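# Cap the marker and leave it on the desk

## Task

Press the cap fully onto the marker so it seats completely, and leave the capped marker resting on the desk. Then open the gripper and move the robot away. The robot must not topple or finish leaning. The result only counts if it stays that way without the robot holding anything in place.

## Robot and tools

Robot: a two-wheeled base that can drive straight and turn on the spot but cannot move sideways. On it stands a lifting column carrying a tilting head with two cameras and two six-joint arms, each ending in a two-finger gripper. Shoulder height S is 0.90 m + column_m. Folded, as at the start, the robot is 0.73 m long, 0.62 m wide and S + 0.43 m tall, and its front is 0.40 m ahead of the column.

Frames: the base frame sits on the floor under the column, midway between the drive wheels, with x forward, y to the left and z up. left_hand and right_hand are reported in this frame. Each is the point where that hand's fingers meet, and the fingertips reach 8 mm past it. The hand's z axis runs along the fingers (quat_wxyz maps (0,0,1) onto it) and its y axis runs along the opening. The odometry frame is the base frame as it was when the scene began.

execute_actions: "actions" is a list holding one action or none. An empty list only returns the state and images. An action may contain "base", "joints" and "speeds"; its motions start together and may finish at different times.
- "base" holds exactly one command, and it is an offset from where the base last measured itself. translate_m is a straight drive in metres, -3 to 3, with forward positive. rotate_rad is a turn on the spot in radians, -3.2 to 3.2, with left (counter-clockwise seen from above) positive.
- "joints" is a single object keyed by joint name, covering both arms, the column and the head. Every value is an absolute target, not an offset. column_m runs 0 to 0.8 m. head_tilt_rad runs -0.61 to 1.308; 0 is about level and positive looks down. For each arm, with prefix left_ or right_: joint1_rad -2.879 to 2.879; joint2_rad 0 to 3.141; joint3_rad 0 to 3.019; joint4_rad -1.692 to 1.57; joint5_rad -1.57 to 1.57, which swings the hand sideways, positive to the robot's right; joint6_rad -2.094 to 2.094, which rolls the hand, positive clockwise seen from behind. gripper_m runs 0 (closed) to 0.093 m and is the gap between the fingertips. Any joint you omit may still be driving toward its previous target.
- "speeds" can only lower the base's top speed for this action: translate_m 0.05 to 0.8 m/s, rotate_rad 0.1 to 1 rad/s. It has no effect on the arms. A base command that would need more than 8.667 s is refused.
- "cameras" lists the cameras whose images come back: cam_head_left, cam_head_right, cam_left_wrist, cam_right_wrist, nav_camera or all. Leaving it out means all; [] means none.
An unknown key, an unknown camera or an out-of-range value rejects the whole call, and nothing moves. If a result reports a stop, the remaining execute_actions, wait and finished_scene calls in that reply are skipped.

Arm geometry (approximate): with joint1 at -1.57 (left arm) or 1.57 (right arm) and joints 5 and 6 at 0, the arm swings in a vertical plane straight ahead, 0.23 m to one side of the column. Let a = j2 - 0.35, b = 1.05 + j2 - j3 and c = b - j4; c = 1.57 means the fingers point straight down. The hand point is then about 0.12 + 0.39 sin a + 0.38 cos b + 0.25 cos c m ahead and S + 0.39 cos a - 0.38 sin b - 0.25 sin c m up. For example, j2, j3, j4 = 0.93, 0.78, 0.14 gives 0.60 m ahead and 0.25 m below S. The real hand usually ends up to about 5 cm lower and closer in, so check the reported hand position. Reach is about 1 m from the shoulder. Below 0.4 m height, the base housing blocks a hand less than 0.45 m ahead.

Gripping: the fingers are 7 cm long, and the gripper body is 10 cm wide and 7 cm thick. To grip, command an opening smaller than the object; "off_target" is then normal. A reported opening that stays 0.002 m or more above the target means something is held. Joint changes under about 0.03 rad (0.08 for joints 2 and 3) may not move anything. For a gentle touch, step about 0.05 rad per call, counting from your last target.

Results: base_status and joint_status give how each motion ended. "done" means within tolerance; for the base it only means the wheels turned as commanded. "off_target" means it stopped short and may still be pushing. "contact_stop" (base or column only) means it hit something and now holds where it stopped. "time_out" means it ran out of time. "joint command not followed", with a "cause:" line, or "not_followed" means a safety check held back that arm's targets; back the joints off by 0.05 rad or more, or move the other arm away. on_its_own reports what the call did not command, and "held at" there is a target, not a position. motor_effort covers only left_wheel and right_wheel, with the peak in brackets. base_odometry counts wheel turns. A gap between turned_by_wheels and turned_by_imu means slipping or a collision. base_tilt is in degrees, and wheel_motors_off = 1 means the wheels are switched off. MOTOR HOT, OVER-TEMPERATURE FAULT and limit_stop_at_motor_heat report overheating.

Cameras: the head cameras look ahead and down by about head_tilt_rad. Each wrist camera looks along its fingers, tilted 0.62 rad toward the hand's +x; with the fingers pointing down and the arm forward, that tilt faces back toward the robot. In its picture, right is the hand's -y and up is mostly -x. nav_camera is low at the front of the base.

Other tools: wait(seconds 0 to 10) lets time pass and returns the state. zoom_image(camera, region [x0, y0, x1, y1] in pixels, at most 504 by 504) enlarges part of the latest image. read_manual gives licence texts only. finished_scene(scene) ends the scene for good.

Avoid: arms pushing into things for long, since they overheat; an arm keeps pushing until you send its current positions back as targets. Also avoid the arms striking or pressing on each other, dropping or knocking over objects, and the base shoving hard against furniture, which cuts the wheel motors. If the column is lowered onto a surface, it stops and will not go down again until raised 0.2 m. Back the base off 0.05 m after a stall.

Each tool is called after "Call:" as name([rows], argument=value, ...), one row to a line, values as JSON.

## Session

Call:
execute_actions([
  {"joints":{"head_tilt_rad":0.7}},
])

Scene clock: 0.63 s.
base_odometry: x=+0.000 y=+0.000 heading=+0.000 (m, m, rad; odometry frame)
turned_by_wheels: +0.000 (rad since the last result)
turned_by_imu: +0.000 (rad since the last result)
base_tilt: forward=+0.0 right=-0.5 (deg)
base_status: not commanded
joint_positions: column_m=+0.557 head_tilt_rad=+0.717 left_joint1_rad=-1.570 left_joint2_rad=+0.890 left_joint3_rad=+0.429 left_joint4_rad=-0.930 left_joint5_rad=-0.036 left_joint6_rad=+0.033 left_gripper_m=+0.095 right_joint1_rad=+1.580 right_joint2_rad=+0.891 right_joint3_rad=+0.398 right_joint4_rad=-0.982 right_joint5_rad=+0.030 right_joint6_rad=-0.056 right_gripper_m=+0.094
joint_status: all done
wheel_motors_off: 0
motor_effort: left_wheel=+1(4) right_wheel=+0(1) (%)
left_hand: x=+0.1596 y=+0.2308 z=+1.2483 quat_wxyz=(+0.420, -0.022, -0.907, -0.009) (m; base frame)
right_hand: x=+0.1350 y=-0.2287 z=+1.2637 quat_wxyz=(+0.458, +0.036, -0.888, -0.002) (m; base frame)
pictures: cam_head_left, cam_head_right, cam_left_wrist, cam_right_wrist, nav_camera
Images, in order (width x height): cam_head_left 672x504, cam_head_right 672x504, cam_left_wrist 672x504, cam_right_wrist 672x504, nav_camera 672x504.

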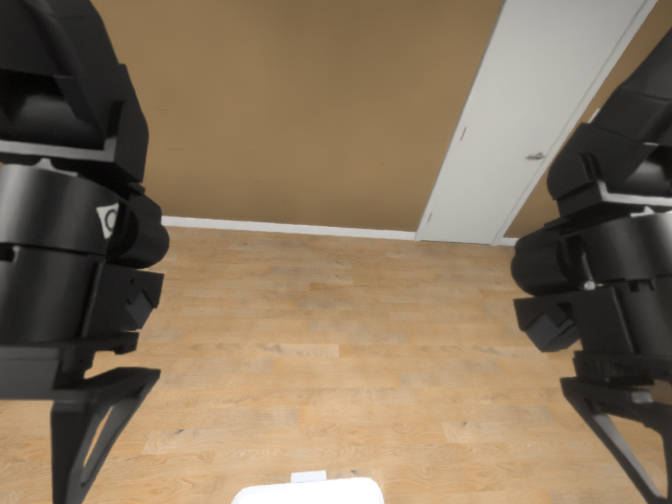

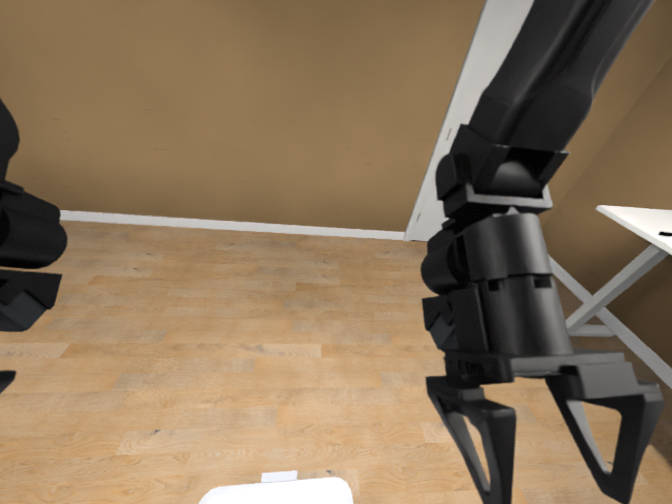

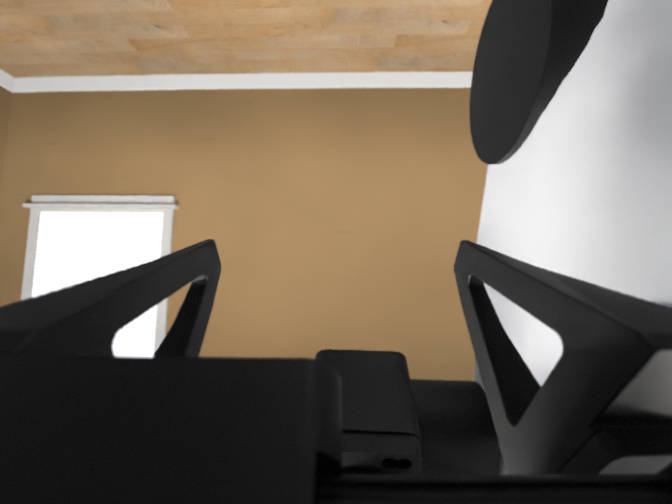

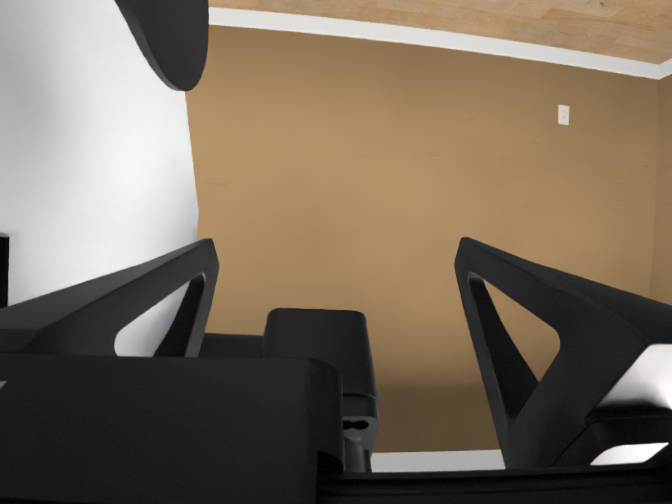

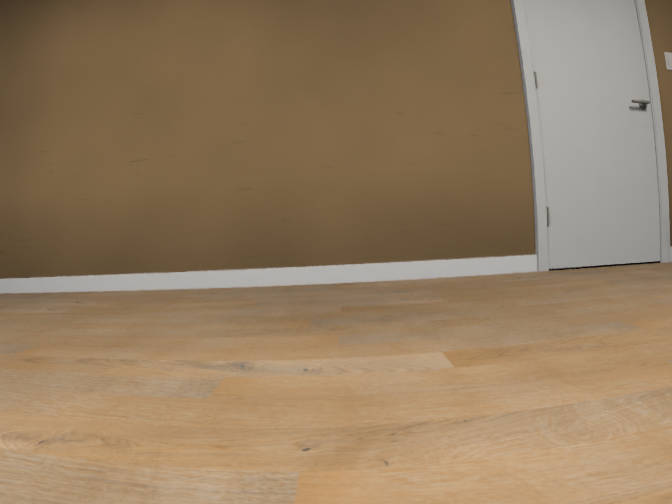

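Desk is to the right.

Call:
execute_actions([
  {"base":{"rotate_rad":-1.0},"joints":{"head_tilt_rad":0.5}},
], cameras=["cam_head_left","cam_head_right","nav_camera"])

Scene clock: 3.00 s.
base_odometry: x=+0.000 y=+0.000 heading=-1.000 (m, m, rad; odometry frame)
turned_by_wheels: -1.000 (rad since the last result)
turned_by_imu: -0.988 (rad since the last result)
base_tilt: forward=+0.1 right=-0.3 (deg)
base_status: done
joint_positions: column_m=+0.557 head_tilt_rad=+0.518 left_joint1_rad=-1.570 left_joint2_rad=+0.890 left_joint3_rad=+0.430 left_joint4_rad=-0.930 left_joint5_rad=-0.036 left_joint6_rad=+0.033 left_gripper_m=+0.095 right_joint1_rad=+1.580 right_joint2_rad=+0.891 right_joint3_rad=+0.398 right_joint4_rad=-0.982 right_joint5_rad=+0.030 right_joint6_rad=-0.056 right_gripper_m=+0.094
joint_status: all done
wheel_motors_off: 0
motor_effort: left_wheel=+1(33) right_wheel=+0(29) (%)
left_hand: x=+0.1602 y=+0.2308 z=+1.2481 quat_wxyz=(+0.420, -0.022, -0.907, -0.009) (m; base frame)
right_hand: x=+0.1350 y=-0.2287 z=+1.2637 quat_wxyz=(+0.458, +0.036, -0.888, -0.002) (m; base frame)
pictures: cam_head_left, cam_head_right, nav_camera
Images, in order (width x height): cam_head_left 672x504, cam_head_right 672x504, nav_camera 672x504.

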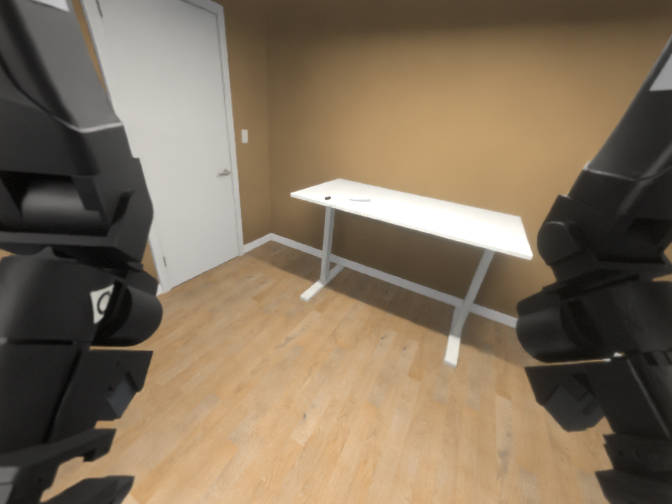

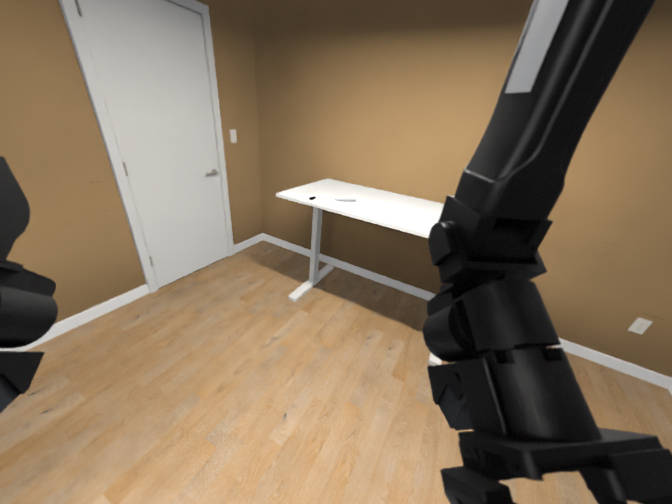

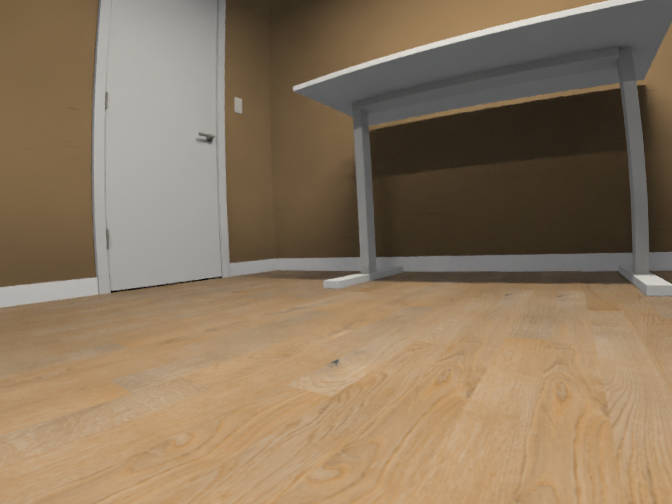

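Call:
execute_actions([
  {"base":{"rotate_rad":0.44}},
], cameras=[])

Call:
execute_actions([
  {"base":{"translate_m":1.35}},
], cameras=[])

Call:
execute_actions([
  {"base":{"rotate_rad":-1.02},"joints":{"head_tilt_rad":0.7}},
], cameras=["cam_head_left","cam_head_right"])

Scene clock: 4.93 s.
base_odometry: x=+0.000 y=+0.000 heading=-0.560 (m, m, rad; odometry frame)
turned_by_wheels: +0.440 (rad since the last result)
turned_by_imu: +0.437 (rad since the last result)
base_tilt: forward=+0.1 right=-0.5 (deg)
base_status: done
joint_positions: column_m=+0.557 head_tilt_rad=+0.518 left_joint1_rad=-1.570 left_joint2_rad=+0.890 left_joint3_rad=+0.430 left_joint4_rad=-0.930 left_joint5_rad=-0.036 left_joint6_rad=+0.033 left_gripper_m=+0.095 right_joint1_rad=+1.580 right_joint2_rad=+0.891 right_joint3_rad=+0.398 right_joint4_rad=-0.982 right_joint5_rad=+0.030 right_joint6_rad=-0.056 right_gripper_m=+0.094
joint_status: not commanded
wheel_motors_off: 0
motor_effort: left_wheel=+0(20) right_wheel=+0(20) (%)
left_hand: x=+0.1602 y=+0.2308 z=+1.2481 quat_wxyz=(+0.420, -0.022, -0.907, -0.009) (m; base frame)
right_hand: x=+0.1350 y=-0.2287 z=+1.2637 quat_wxyz=(+0.458, +0.036, -0.888, -0.002) (m; base frame)
pictures: none
No camera images: the call's "cameras" was empty. Leave "cameras" out to get every camera's image.

Scene clock: 8.80 s.
base_odometry: x=+1.144 y=-0.718 heading=-0.561 (m, m, rad; odometry frame)
turned_by_wheels: -0.001 (rad since the last result)
turned_by_imu: -0.001 (rad since the last result)
base_tilt: forward=+0.0 right=-0.5 (deg)
base_status: done
joint_positions: column_m=+0.557 head_tilt_rad=+0.518 left_joint1_rad=-1.570 left_joint2_rad=+0.889 left_joint3_rad=+0.429 left_joint4_rad=-0.930 left_joint5_rad=-0.036 left_joint6_rad=+0.033 left_gripper_m=+0.095 right_joint1_rad=+1.580 right_joint2_rad=+0.891 right_joint3_rad=+0.397 right_joint4_rad=-0.982 right_joint5_rad=+0.030 right_joint6_rad=-0.056 right_gripper_m=+0.094
joint_status: not commanded
wheel_motors_off: 0
motor_effort: left_wheel=+0(36) right_wheel=+2(48) (%)
left_hand: x=+0.1599 y=+0.2308 z=+1.2482 quat_wxyz=(+0.420, -0.022, -0.907, -0.009) (m; base frame)
right_hand: x=+0.1346 y=-0.2288 z=+1.2638 quat_wxyz=(+0.458, +0.036, -0.888, -0.002) (m; base frame)
pictures: none
No camera images: the call's "cameras" was empty. Leave "cameras" out to get every camera's image.

Scene clock: 11.13 s.
base_odometry: x=+1.144 y=-0.717 heading=-1.581 (m, m, rad; odometry frame)
turned_by_wheels: -1.020 (rad since the last result)
turned_by_imu: -1.010 (rad since the last result)
base_tilt: forward=+0.1 right=-0.5 (deg)
base_status: done
joint_positions: column_m=+0.557 head_tilt_rad=+0.702 left_joint1_rad=-1.570 left_joint2_rad=+0.889 left_joint3_rad=+0.430 left_joint4_rad=-0.930 left_joint5_rad=-0.036 left_joint6_rad=+0.033 left_gripper_m=+0.095 right_joint1_rad=+1.580 right_joint2_rad=+0.891 right_joint3_rad=+0.397 right_joint4_rad=-0.982 right_joint5_rad=+0.030 right_joint6_rad=-0.056 right_gripper_m=+0.094
joint_status: all done
wheel_motors_off: 0
motor_effort: left_wheel=+2(30) right_wheel=+0(37) (%)
left_hand: x=+0.1603 y=+0.2308 z=+1.2481 quat_wxyz=(+0.419, -0.022, -0.907, -0.009) (m; base frame)
right_hand: x=+0.1346 y=-0.2288 z=+1.2638 quat_wxyz=(+0.458, +0.036, -0.888, -0.002) (m; base frame)
pictures: cam_head_left, cam_head_right
Images, in order (width x height): cam_head_left 672x504, cam_head_right 672x504.

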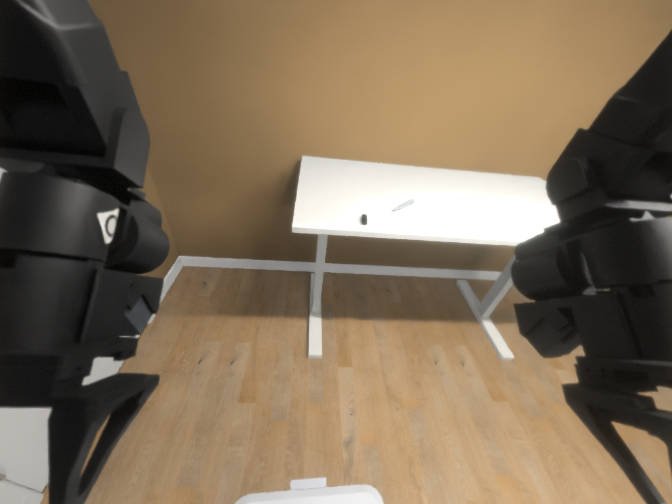

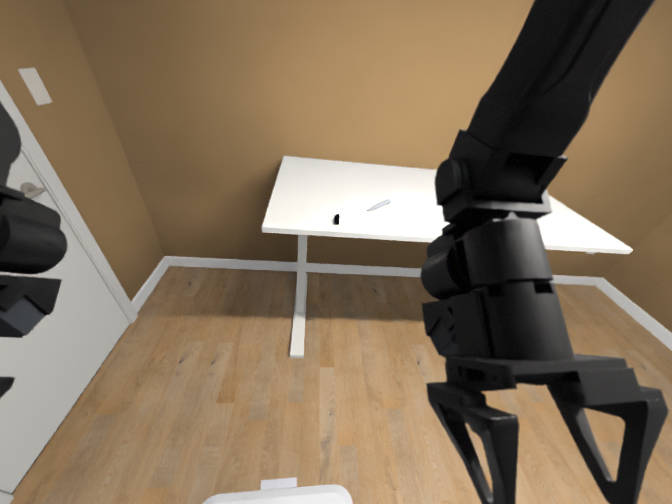

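Call:
execute_actions([
  {"base":{"translate_m":0.4},"joints":{"head_tilt_rad":0.9,"left_joint2_rad":0.93,"left_joint3_rad":0.78,"left_joint4_rad":-0.37,"right_joint2_rad":0.93,"right_joint3_rad":0.78,"right_joint4_rad":-0.37}},
])

Scene clock: 13.67 s.
base_odometry: x=+1.140 y=-1.118 heading=-1.581 (m, m, rad; odometry frame)
turned_by_wheels: -0.001 (rad since the last result)
turned_by_imu: -0.001 (rad since the last result)
base_tilt: forward=+0.0 right=-0.5 (deg)
base_status: done
joint_positions: column_m=+0.557 head_tilt_rad=+0.901 left_joint1_rad=-1.570 left_joint2_rad=+0.928 left_joint3_rad=+0.775 left_joint4_rad=-0.383 left_joint5_rad=-0.036 left_joint6_rad=+0.033 left_gripper_m=+0.095 right_joint1_rad=+1.580 right_joint2_rad=+0.930 right_joint3_rad=+0.784 right_joint4_rad=-0.374 right_joint5_rad=+0.030 right_joint6_rad=-0.056 right_gripper_m=+0.094
joint_status: all done
wheel_motors_off: 0
motor_effort: left_wheel=-1(47) right_wheel=+1(41) (%)
left_hand: x=+0.4709 y=+0.2309 z=+1.1787 quat_wxyz=(+0.006, -0.016, -1.000, -0.018) (m; base frame)
right_hand: x=+0.4774 y=-0.2264 z=+1.1791 quat_wxyz=(-0.001, +0.030, -0.999, +0.011) (m; base frame)
pictures: cam_head_left, cam_head_right, cam_left_wrist, cam_right_wrist, nav_camera
Images, in order (width x height): cam_head_left 672x504, cam_head_right 672x504, cam_left_wrist 672x504, cam_right_wrist 672x504, nav_camera 672x504.

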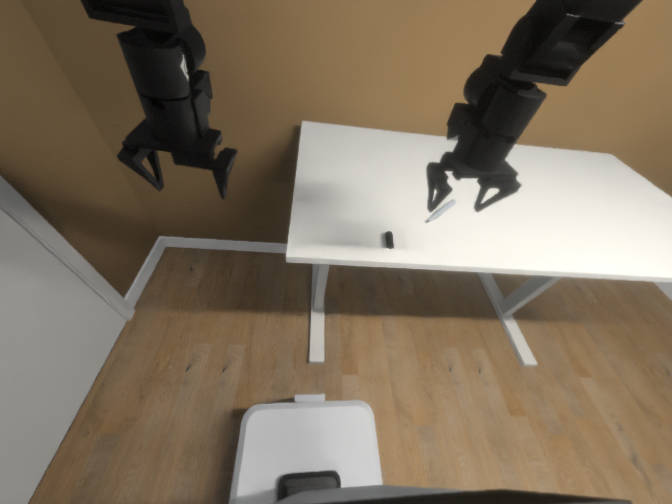

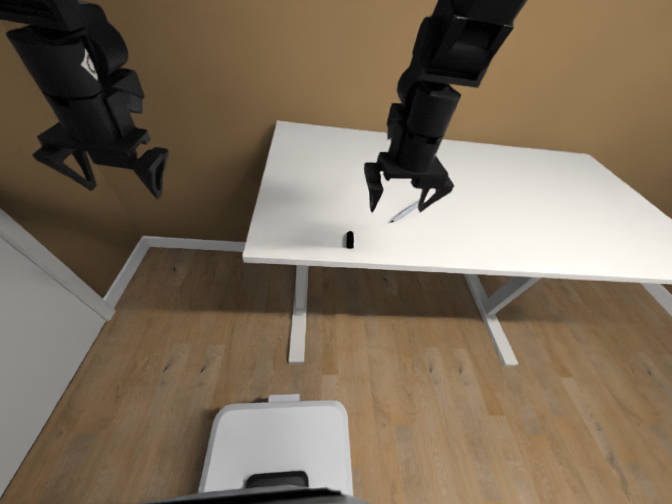

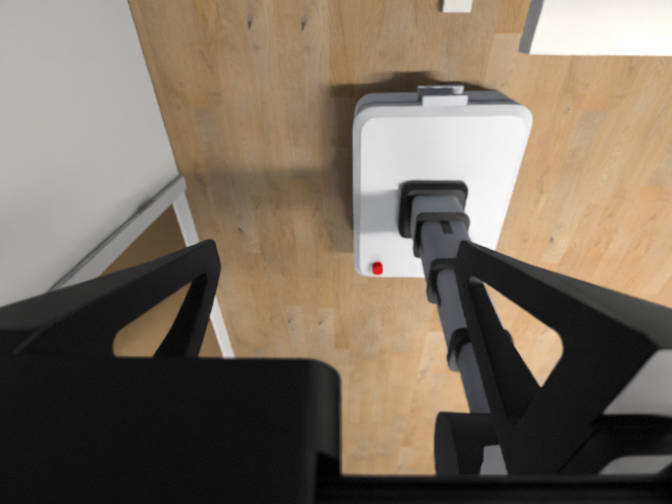

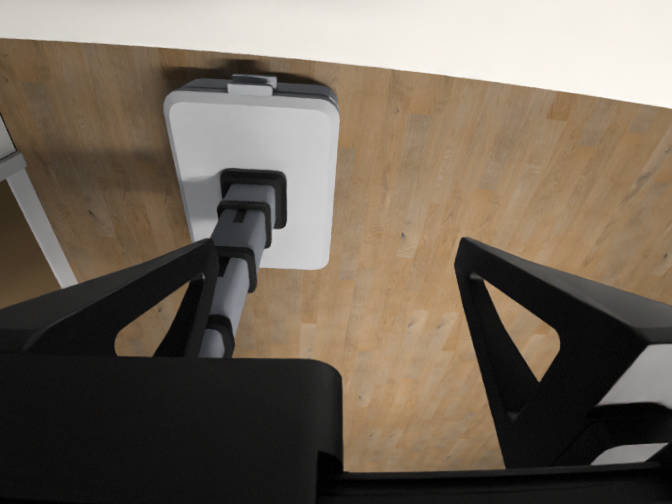

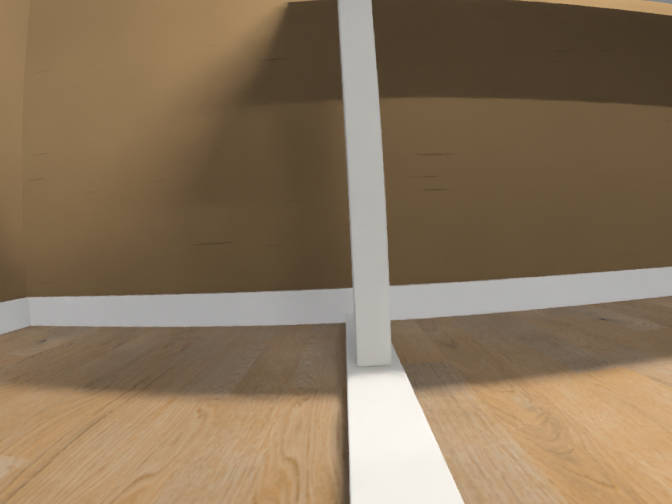

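Call:
execute_actions([
  {"base":{"translate_m":-0.5}},
], cameras=[])

Call:
execute_actions([
  {"base":{"rotate_rad":-0.8}},
], cameras=[])

Call:
execute_actions([
  {"base":{"translate_m":0.6}},
], cameras=[])

Call:
execute_actions([
  {"base":{"rotate_rad":0.8}},
], cameras=[])

Call:
execute_actions([
  {"base":{"translate_m":0.15},"joints":{"head_tilt_rad":1.0}},
])

Scene clock: 16.97 s.
base_odometry: x=+1.145 y=-0.617 heading=-1.582 (m, m, rad; odometry frame)
turned_by_wheels: -0.001 (rad since the last result)
turned_by_imu: -0.002 (rad since the last result)
base_tilt: forward=+0.0 right=-0.5 (deg)
base_status: done
joint_positions: column_m=+0.557 head_tilt_rad=+0.902 left_joint1_rad=-1.570 left_joint2_rad=+0.928 left_joint3_rad=+0.770 left_joint4_rad=-0.382 left_joint5_rad=-0.036 left_joint6_rad=+0.033 left_gripper_m=+0.095 right_joint1_rad=+1.580 right_joint2_rad=+0.929 right_joint3_rad=+0.779 right_joint4_rad=-0.373 right_joint5_rad=+0.030 right_joint6_rad=-0.056 right_gripper_m=+0.094
joint_status: not commanded
wheel_motors_off: 0
motor_effort: left_wheel=-2(33) right_wheel=+2(44) (%)
left_hand: x=+0.4682 y=+0.2309 z=+1.1782 quat_wxyz=(+0.008, -0.017, -1.000, -0.018) (m; base frame)
right_hand: x=+0.4748 y=-0.2264 z=+1.1788 quat_wxyz=(+0.000, +0.030, -0.999, +0.011) (m; base frame)
pictures: none
No camera images: the call's "cameras" was empty. Leave "cameras" out to get every camera's image.

Scene clock: 19.07 s.
base_odometry: x=+1.145 y=-0.617 heading=-2.381 (m, m, rad; odometry frame)
turned_by_wheels: -0.800 (rad since the last result)
turned_by_imu: -0.790 (rad since the last result)
base_tilt: forward=+0.1 right=-0.4 (deg)
base_status: done
joint_positions: column_m=+0.557 head_tilt_rad=+0.902 left_joint1_rad=-1.570 left_joint2_rad=+0.928 left_joint3_rad=+0.770 left_joint4_rad=-0.382 left_joint5_rad=-0.036 left_joint6_rad=+0.033 left_gripper_m=+0.095 right_joint1_rad=+1.580 right_joint2_rad=+0.929 right_joint3_rad=+0.779 right_joint4_rad=-0.373 right_joint5_rad=+0.030 right_joint6_rad=-0.056 right_gripper_m=+0.094
joint_status: not commanded
wheel_motors_off: 0
motor_effort: left_wheel=+0(38) right_wheel=+0(35) (%)
left_hand: x=+0.4682 y=+0.2309 z=+1.1782 quat_wxyz=(+0.008, -0.017, -1.000, -0.018) (m; base frame)
right_hand: x=+0.4748 y=-0.2264 z=+1.1788 quat_wxyz=(+0.000, +0.030, -0.999, +0.011) (m; base frame)
pictures: none
No camera images: the call's "cameras" was empty. Leave "cameras" out to get every camera's image.

Scene clock: 21.87 s.
base_odometry: x=+0.710 y=-1.031 heading=-2.382 (m, m, rad; odometry frame)
turned_by_wheels: +0.000 (rad since the last result)
turned_by_imu: +0.000 (rad since the last result)
base_tilt: forward=+0.0 right=-0.5 (deg)
base_status: done
joint_positions: column_m=+0.557 head_tilt_rad=+0.902 left_joint1_rad=-1.570 left_joint2_rad=+0.929 left_joint3_rad=+0.774 left_joint4_rad=-0.382 left_joint5_rad=-0.036 left_joint6_rad=+0.033 left_gripper_m=+0.095 right_joint1_rad=+1.580 right_joint2_rad=+0.929 right_joint3_rad=+0.779 right_joint4_rad=-0.372 right_joint5_rad=+0.030 right_joint6_rad=-0.056 right_gripper_m=+0.094
joint_status: not commanded
wheel_motors_off: 0
motor_effort: left_wheel=-1(47) right_wheel=+0(42) (%)
left_hand: x=+0.4699 y=+0.2309 z=+1.1783 quat_wxyz=(+0.007, -0.017, -1.000, -0.018) (m; base frame)
right_hand: x=+0.4755 y=-0.2264 z=+1.1787 quat_wxyz=(+0.000, +0.030, -0.999, +0.011) (m; base frame)
pictures: none
No camera images: the call's "cameras" was empty. Leave "cameras" out to get every camera's image.

Scene clock: 23.97 s.
base_odometry: x=+0.710 y=-1.031 heading=-1.582 (m, m, rad; odometry frame)
turned_by_wheels: +0.800 (rad since the last result)
turned_by_imu: +0.790 (rad since the last result)
base_tilt: forward=+0.1 right=-0.5 (deg)
base_status: done
joint_positions: column_m=+0.557 head_tilt_rad=+0.902 left_joint1_rad=-1.570 left_joint2_rad=+0.929 left_joint3_rad=+0.774 left_joint4_rad=-0.382 left_joint5_rad=-0.036 left_joint6_rad=+0.033 left_gripper_m=+0.095 right_joint1_rad=+1.580 right_joint2_rad=+0.929 right_joint3_rad=+0.779 right_joint4_rad=-0.372 right_joint5_rad=+0.030 right_joint6_rad=-0.056 right_gripper_m=+0.094
joint_status: not commanded
wheel_motors_off: 0
motor_effort: left_wheel=-1(38) right_wheel=+1(31) (%)
left_hand: x=+0.4699 y=+0.2309 z=+1.1783 quat_wxyz=(+0.007, -0.017, -1.000, -0.018) (m; base frame)
right_hand: x=+0.4755 y=-0.2264 z=+1.1787 quat_wxyz=(+0.000, +0.030, -0.999, +0.011) (m; base frame)
pictures: none
No camera images: the call's "cameras" was empty. Leave "cameras" out to get every camera's image.

Scene clock: 25.63 s.
base_odometry: x=+0.708 y=-1.181 heading=-1.581 (m, m, rad; odometry frame)
turned_by_wheels: +0.001 (rad since the last result)
turned_by_imu: +0.001 (rad since the last result)
base_tilt: forward=+0.1 right=-0.5 (deg)
base_status: done
joint_positions: column_m=+0.557 head_tilt_rad=+1.000 left_joint1_rad=-1.570 left_joint2_rad=+0.929 left_joint3_rad=+0.774 left_joint4_rad=-0.382 left_joint5_rad=-0.036 left_joint6_rad=+0.033 left_gripper_m=+0.095 right_joint1_rad=+1.580 right_joint2_rad=+0.929 right_joint3_rad=+0.779 right_joint4_rad=-0.372 right_joint5_rad=+0.030 right_joint6_rad=-0.056 right_gripper_m=+0.094
joint_status: all done
wheel_motors_off: 0
motor_effort: left_wheel=+1(42) right_wheel=-1(47) (%)
left_hand: x=+0.4702 y=+0.2309 z=+1.1783 quat_wxyz=(+0.007, -0.016, -1.000, -0.018) (m; base frame)
right_hand: x=+0.4750 y=-0.2264 z=+1.1786 quat_wxyz=(+0.000, +0.030, -0.999, +0.011) (m; base frame)
pictures: cam_head_left, cam_head_right, cam_left_wrist, cam_right_wrist, nav_camera
Images, in order (width x height): cam_head_left 672x504, cam_head_right 672x504, cam_left_wrist 672x504, cam_right_wrist 672x504, nav_camera 672x504.

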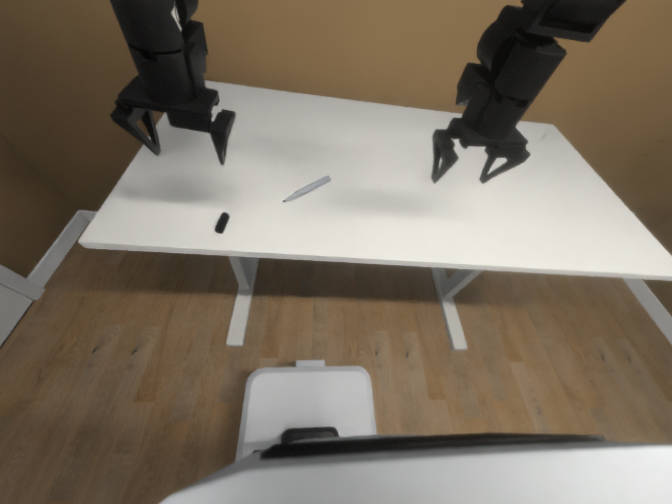

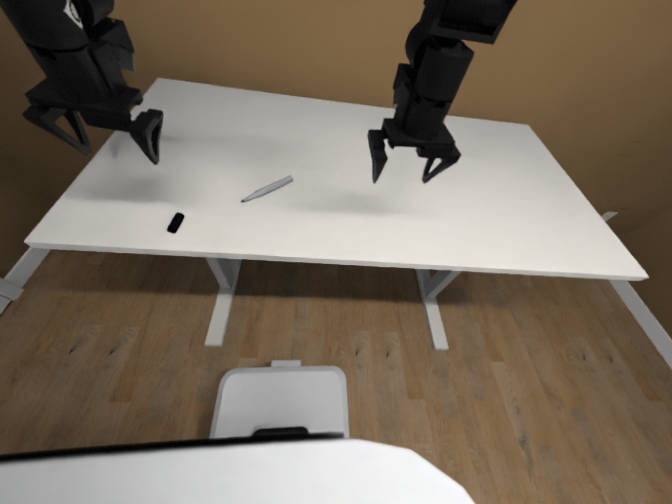

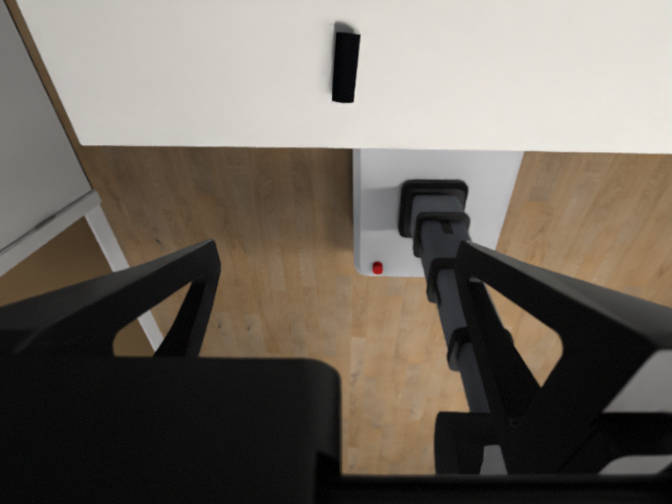

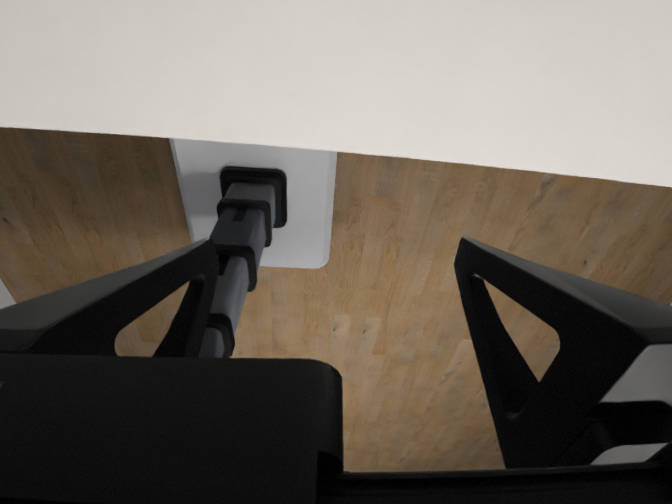

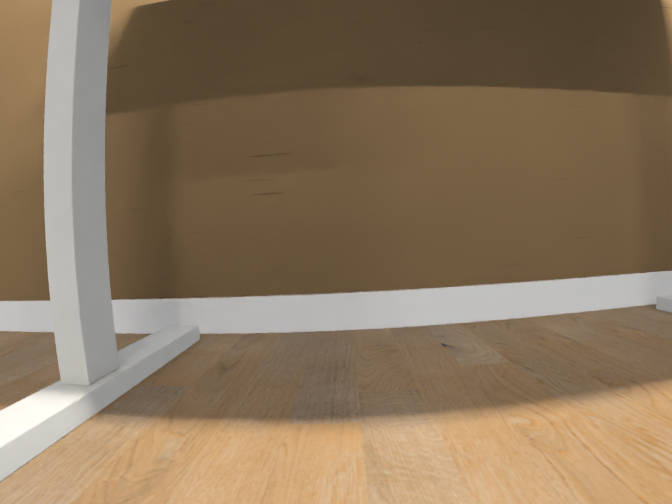

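Call:
zoom_image(camera="cam_left_wrist", region=[280,10,420,115])

Call:
zoom_image(camera="cam_head_left", region=[190,160,350,250])

Region (280, 10, 420, 115) of cam_left_wrist's 672x504 image, scaled by 3.600, with more detail than that image has; it fills the top 378 rows of this view, and the rest is white.

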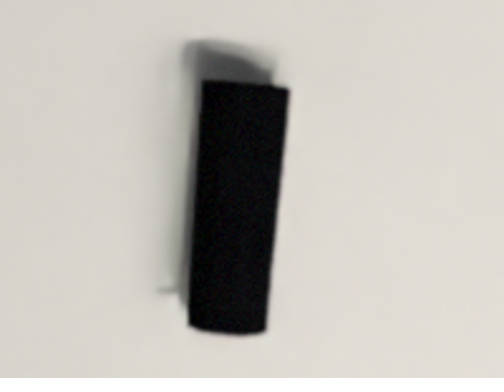

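Region (190, 160, 350, 250) of cam_head_left's 672x504 image, scaled by 3.150, with more detail than that image has; it fills the top 284 rows of this view, and the rest is white.

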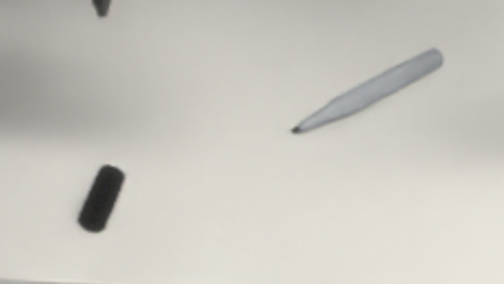

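Call:
execute_actions([
  {"base":{"translate_m":0.04},"joints":{"column_m":0.37,"left_gripper_m":0.06,"right_joint3_rad":0.95,"right_joint4_rad":-0.54}},
], cameras=["cam_head_left","cam_left_wrist"])

Scene clock: 28.97 s.
base_odometry: x=+0.708 y=-1.221 heading=-1.581 (m, m, rad; odometry frame)
turned_by_wheels: +0.001 (rad since the last result)
turned_by_imu: +0.000 (rad since the last result)
base_tilt: forward=+0.1 right=-0.4 (deg)
base_status: done
joint_positions: column_m=+0.370 head_tilt_rad=+1.001 left_joint1_rad=-1.570 left_joint2_rad=+0.928 left_joint3_rad=+0.773 left_joint4_rad=-0.382 left_joint5_rad=-0.036 left_joint6_rad=+0.033 left_gripper_m=+0.060 right_joint1_rad=+1.580 right_joint2_rad=+0.929 right_joint3_rad=+0.954 right_joint4_rad=-0.533 right_joint5_rad=+0.030 right_joint6_rad=-0.056 right_gripper_m=+0.094
joint_status: all done
wheel_motors_off: 0
motor_effort: left_wheel=+0(37) right_wheel=-1(32) (%)
left_hand: x=+0.4698 y=+0.2309 z=+0.9915 quat_wxyz=(+0.007, -0.017, -1.000, -0.018) (m; base frame)
right_hand: x=+0.5389 y=-0.2264 z=+1.0219 quat_wxyz=(-0.008, +0.030, -0.999, +0.011) (m; base frame)
pictures: cam_head_left, cam_left_wrist
Images, in order (width x height): cam_head_left 672x504, cam_left_wrist 672x504.

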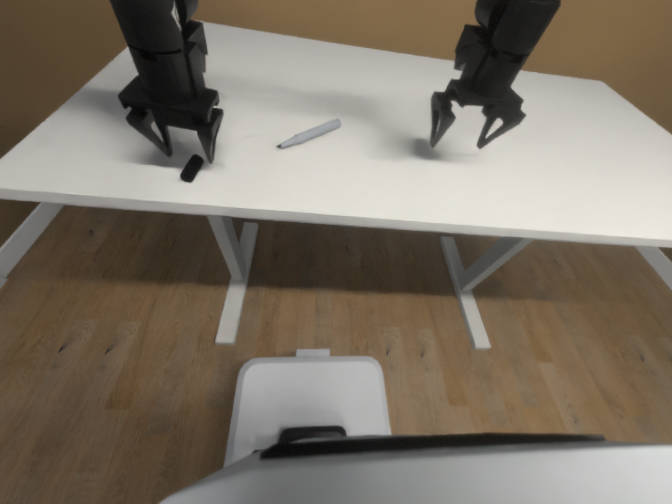

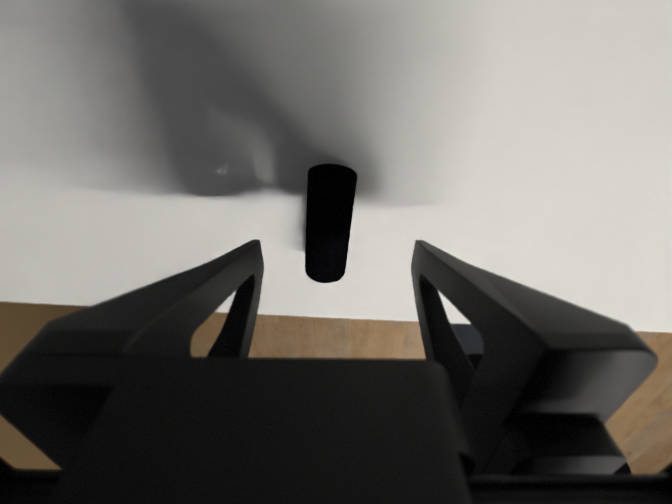

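Call:
execute_actions([
  {"joints":{"column_m":0.345}},
], cameras=["cam_left_wrist"])

Call:
zoom_image(camera="cam_left_wrist", region=[230,130,450,330])

Scene clock: 29.97 s.
base_odometry: x=+0.708 y=-1.221 heading=-1.581 (m, m, rad; odometry frame)
turned_by_wheels: +0.000 (rad since the last result)
turned_by_imu: +0.000 (rad since the last result)
base_tilt: forward=+0.1 right=-0.5 (deg)
base_status: not commanded
joint_positions: column_m=+0.345 head_tilt_rad=+1.001 left_joint1_rad=-1.570 left_joint2_rad=+0.928 left_joint3_rad=+0.773 left_joint4_rad=-0.382 left_joint5_rad=-0.036 left_joint6_rad=+0.033 left_gripper_m=+0.060 right_joint1_rad=+1.580 right_joint2_rad=+0.929 right_joint3_rad=+0.954 right_joint4_rad=-0.533 right_joint5_rad=+0.030 right_joint6_rad=-0.056 right_gripper_m=+0.094
joint_status: all done
wheel_motors_off: 0
motor_effort: left_wheel=+2(2) right_wheel=-1(2) (%)
left_hand: x=+0.4698 y=+0.2309 z=+0.9665 quat_wxyz=(+0.007, -0.017, -1.000, -0.018) (m; base frame)
right_hand: x=+0.5389 y=-0.2264 z=+0.9969 quat_wxyz=(-0.008, +0.030, -0.999, +0.011) (m; base frame)
pictures: cam_left_wrist
Images, in order (width x height): cam_left_wrist 672x504.

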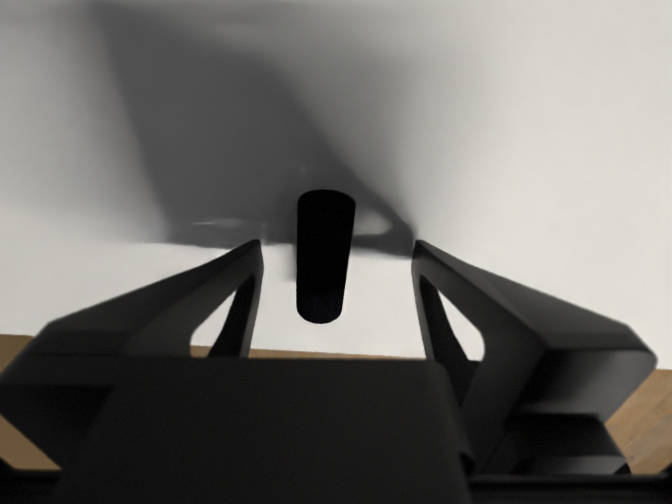

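Region (230, 130, 450, 330) of cam_left_wrist's 672x504 image, scaled by 2.291, with more detail than that image has; it fills the top 458 rows of this view, and the rest is white.

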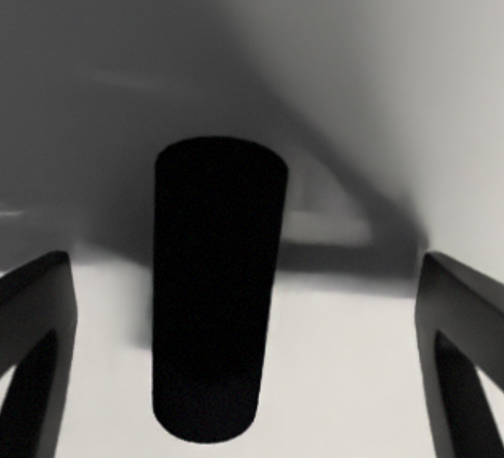

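Call:
execute_actions([
  {"joints":{"column_m":0.335}},
], cameras=["cam_left_wrist"])

Call:
execute_actions([
  {"joints":{"left_gripper_m":0.0}},
], cameras=["cam_left_wrist"])

Scene clock: 30.77 s.
base_odometry: x=+0.708 y=-1.221 heading=-1.580 (m, m, rad; odometry frame)
turned_by_wheels: +0.000 (rad since the last result)
turned_by_imu: +0.000 (rad since the last result)
base_tilt: forward=+0.1 right=-0.4 (deg)
base_status: not commanded
joint_positions: column_m=+0.335 head_tilt_rad=+1.001 left_joint1_rad=-1.570 left_joint2_rad=+0.909 left_joint3_rad=+0.773 left_joint4_rad=-0.382 left_joint5_rad=-0.035 left_joint6_rad=+0.033 left_gripper_m=+0.060 right_joint1_rad=+1.580 right_joint2_rad=+0.929 right_joint3_rad=+0.954 right_joint4_rad=-0.533 right_joint5_rad=+0.030 right_joint6_rad=-0.056 right_gripper_m=+0.094
joint_status: all done
wheel_motors_off: 0
motor_effort: left_wheel=+3(4) right_wheel=-1(2) (%)
left_hand: x=+0.4752 y=+0.2308 z=+0.9633 quat_wxyz=(-0.003, -0.016, -1.000, -0.018) (m; base frame)
right_hand: x=+0.5385 y=-0.2264 z=+0.9868 quat_wxyz=(-0.007, +0.030, -0.999, +0.011) (m; base frame)
pictures: cam_left_wrist
Images, in order (width x height): cam_left_wrist 672x504.

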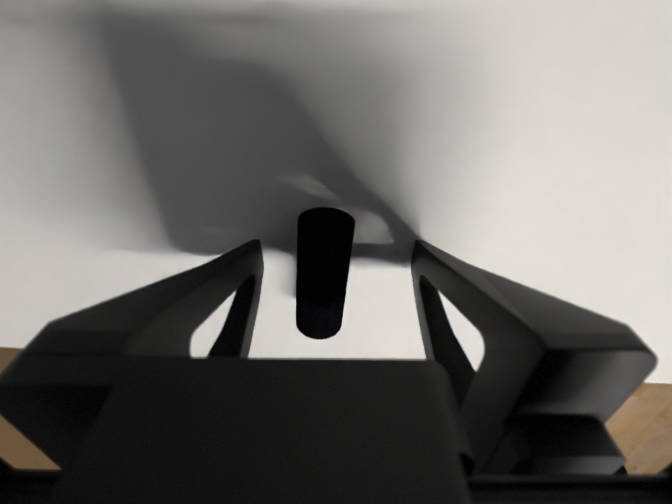

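Scene clock: 31.40 s.
base_odometry: x=+0.708 y=-1.221 heading=-1.580 (m, m, rad; odometry frame)
turned_by_wheels: +0.000 (rad since the last result)
turned_by_imu: +0.000 (rad since the last result)
base_tilt: forward=+0.0 right=-0.6 (deg)
base_status: not commanded
joint_positions: column_m=+0.335 head_tilt_rad=+1.001 left_joint1_rad=-1.570 left_joint2_rad=+0.912 left_joint3_rad=+0.773 left_joint4_rad=-0.382 left_joint5_rad=-0.033 left_joint6_rad=+0.033 left_gripper_m=+0.019 right_joint1_rad=+1.580 right_joint2_rad=+0.929 right_joint3_rad=+0.954 right_joint4_rad=-0.533 right_joint5_rad=+0.030 right_joint6_rad=-0.056 right_gripper_m=+0.094
joint_status: left_gripper_m off_target (ended at +0.019, target +0.000)
wheel_motors_off: 0
motor_effort: left_wheel=+2(4) right_wheel=-2(2) (%)
left_hand: x=+0.4744 y=+0.2305 z=+0.9622 quat_wxyz=(-0.001, -0.016, -1.000, -0.017) (m; base frame)
right_hand: x=+0.5385 y=-0.2264 z=+0.9868 quat_wxyz=(-0.007, +0.030, -0.999, +0.011) (m; base frame)
pictures: cam_left_wrist
Images, in order (width x height): cam_left_wrist 672x504.

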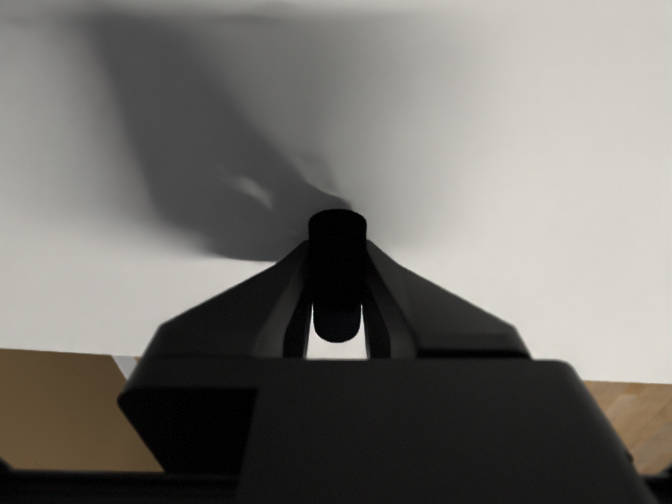

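Call:
execute_actions([
  {"joints":{"column_m":0.40,"left_joint6_rad":-0.8}},
], cameras=["cam_head_left","cam_head_right"])

Call:
zoom_image(camera="cam_head_right", region=[60,100,220,220])

Scene clock: 32.97 s.
base_odometry: x=+0.708 y=-1.221 heading=-1.580 (m, m, rad; odometry frame)
turned_by_wheels: +0.000 (rad since the last result)
turned_by_imu: +0.000 (rad since the last result)
base_tilt: forward=-0.1 right=-0.5 (deg)
base_status: not commanded
joint_positions: column_m=+0.400 head_tilt_rad=+1.001 left_joint1_rad=-1.570 left_joint2_rad=+0.923 left_joint3_rad=+0.773 left_joint4_rad=-0.382 left_joint5_rad=-0.033 left_joint6_rad=-0.789 left_gripper_m=+0.019 right_joint1_rad=+1.580 right_joint2_rad=+0.929 right_joint3_rad=+0.954 right_joint4_rad=-0.533 right_joint5_rad=+0.030 right_joint6_rad=-0.056 right_gripper_m=+0.094
joint_status: all done
wheel_motors_off: 0
motor_effort: left_wheel=+4(4) right_wheel=-2(2) (%)
left_hand: x=+0.4712 y=+0.2305 z=+1.0231 quat_wxyz=(-0.003, +0.384, -0.923, -0.017) (m; base frame)
right_hand: x=+0.5385 y=-0.2264 z=+1.0517 quat_wxyz=(-0.007, +0.030, -0.999, +0.011) (m; base frame)
pictures: cam_head_left, cam_head_right
Images, in order (width x height): cam_head_left 672x504, cam_head_right 672x504.

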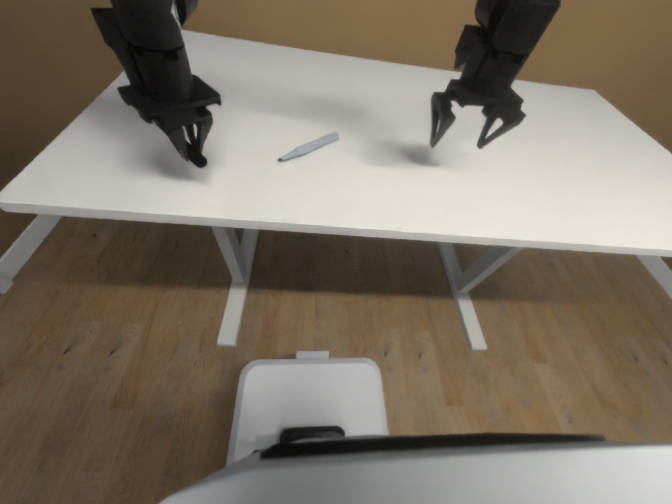

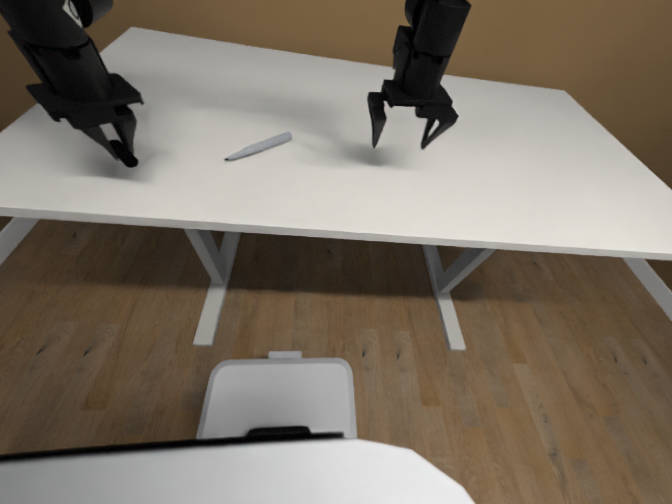

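Region (60, 100, 220, 220) of cam_head_right's 672x504 image, scaled by 3.150, with more detail than that image has; it fills the top 378 rows of this view, and the rest is white.

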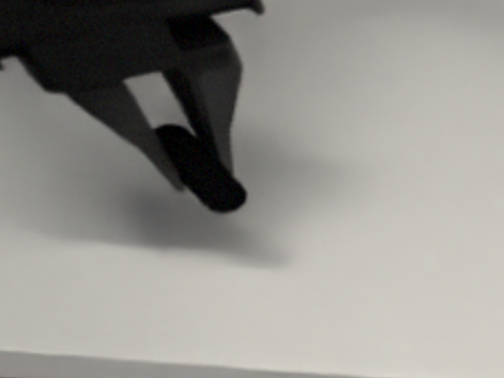

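Call:
execute_actions([
  {"joints":{"left_joint6_rad":1.57,"left_joint4_rad":-0.9}},
], cameras=["cam_head_left","cam_left_wrist"])

Call:
zoom_image(camera="cam_left_wrist", region=[280,180,400,360])

Call:
zoom_image(camera="cam_head_left", region=[120,60,300,220])

Scene clock: 36.43 s.
base_odometry: x=+0.708 y=-1.221 heading=-1.580 (m, m, rad; odometry frame)
turned_by_wheels: +0.000 (rad since the last result)
turned_by_imu: -0.001 (rad since the last result)
base_tilt: forward=+0.0 right=-0.4 (deg)
base_status: not commanded
joint_positions: column_m=+0.400 head_tilt_rad=+1.001 left_joint1_rad=-1.570 left_joint2_rad=+0.923 left_joint3_rad=+0.773 left_joint4_rad=-0.885 left_joint5_rad=-0.033 left_joint6_rad=+1.559 left_gripper_m=+0.019 right_joint1_rad=+1.580 right_joint2_rad=+0.929 right_joint3_rad=+0.954 right_joint4_rad=-0.533 right_joint5_rad=+0.030 right_joint6_rad=-0.056 right_gripper_m=+0.094
joint_status: all done
wheel_motors_off: 0
motor_effort: left_wheel=+4(4) right_wheel=-2(2) (%)
left_hand: x=+0.3530 y=+0.2304 z=+1.0547 quat_wxyz=(+0.191, -0.683, -0.685, +0.166) (m; base frame)
right_hand: x=+0.5385 y=-0.2264 z=+1.0517 quat_wxyz=(-0.007, +0.030, -0.999, +0.011) (m; base frame)
pictures: cam_head_left, cam_left_wrist
Images, in order (width x height): cam_head_left 672x504, cam_left_wrist 672x504.

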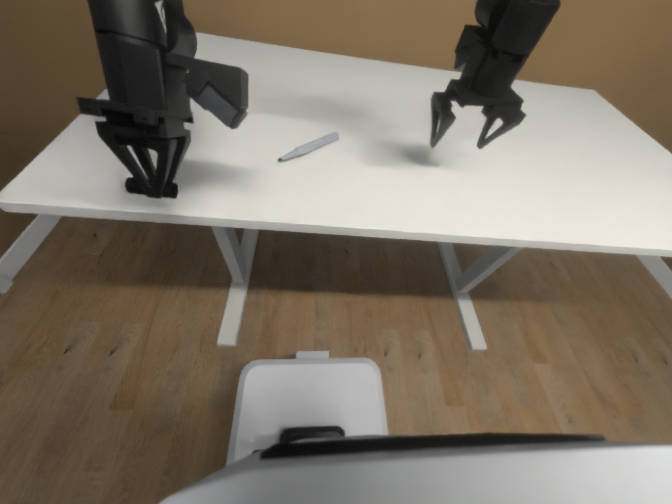

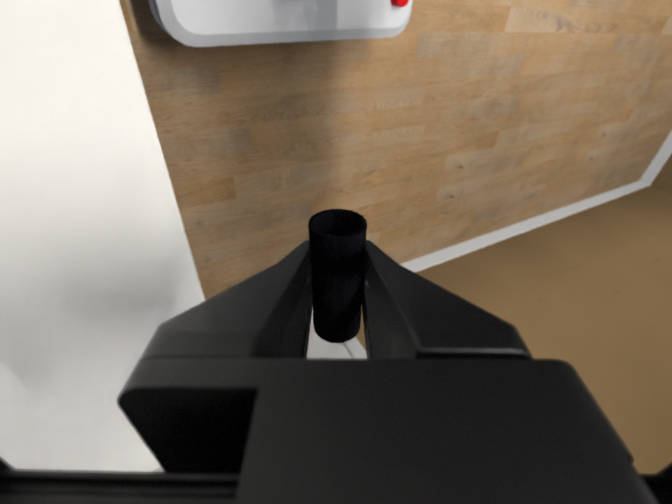

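Region (280, 180, 400, 360) of cam_left_wrist's 672x504 image, scaled by 2.800, with more detail than that image has.

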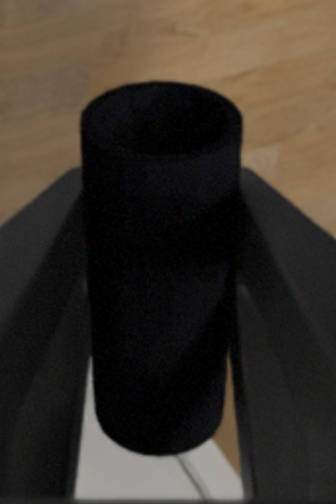

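Region (120, 60, 300, 220) of cam_head_left's 672x504 image, scaled by 2.800, with more detail than that image has.

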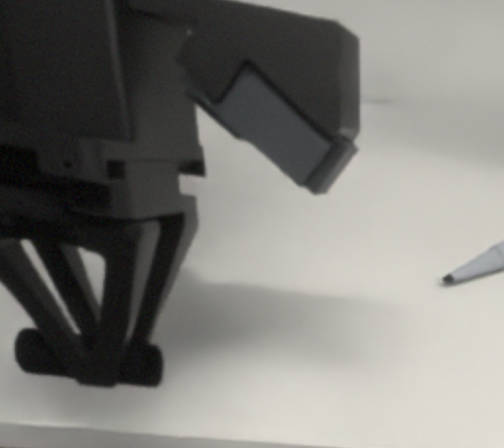

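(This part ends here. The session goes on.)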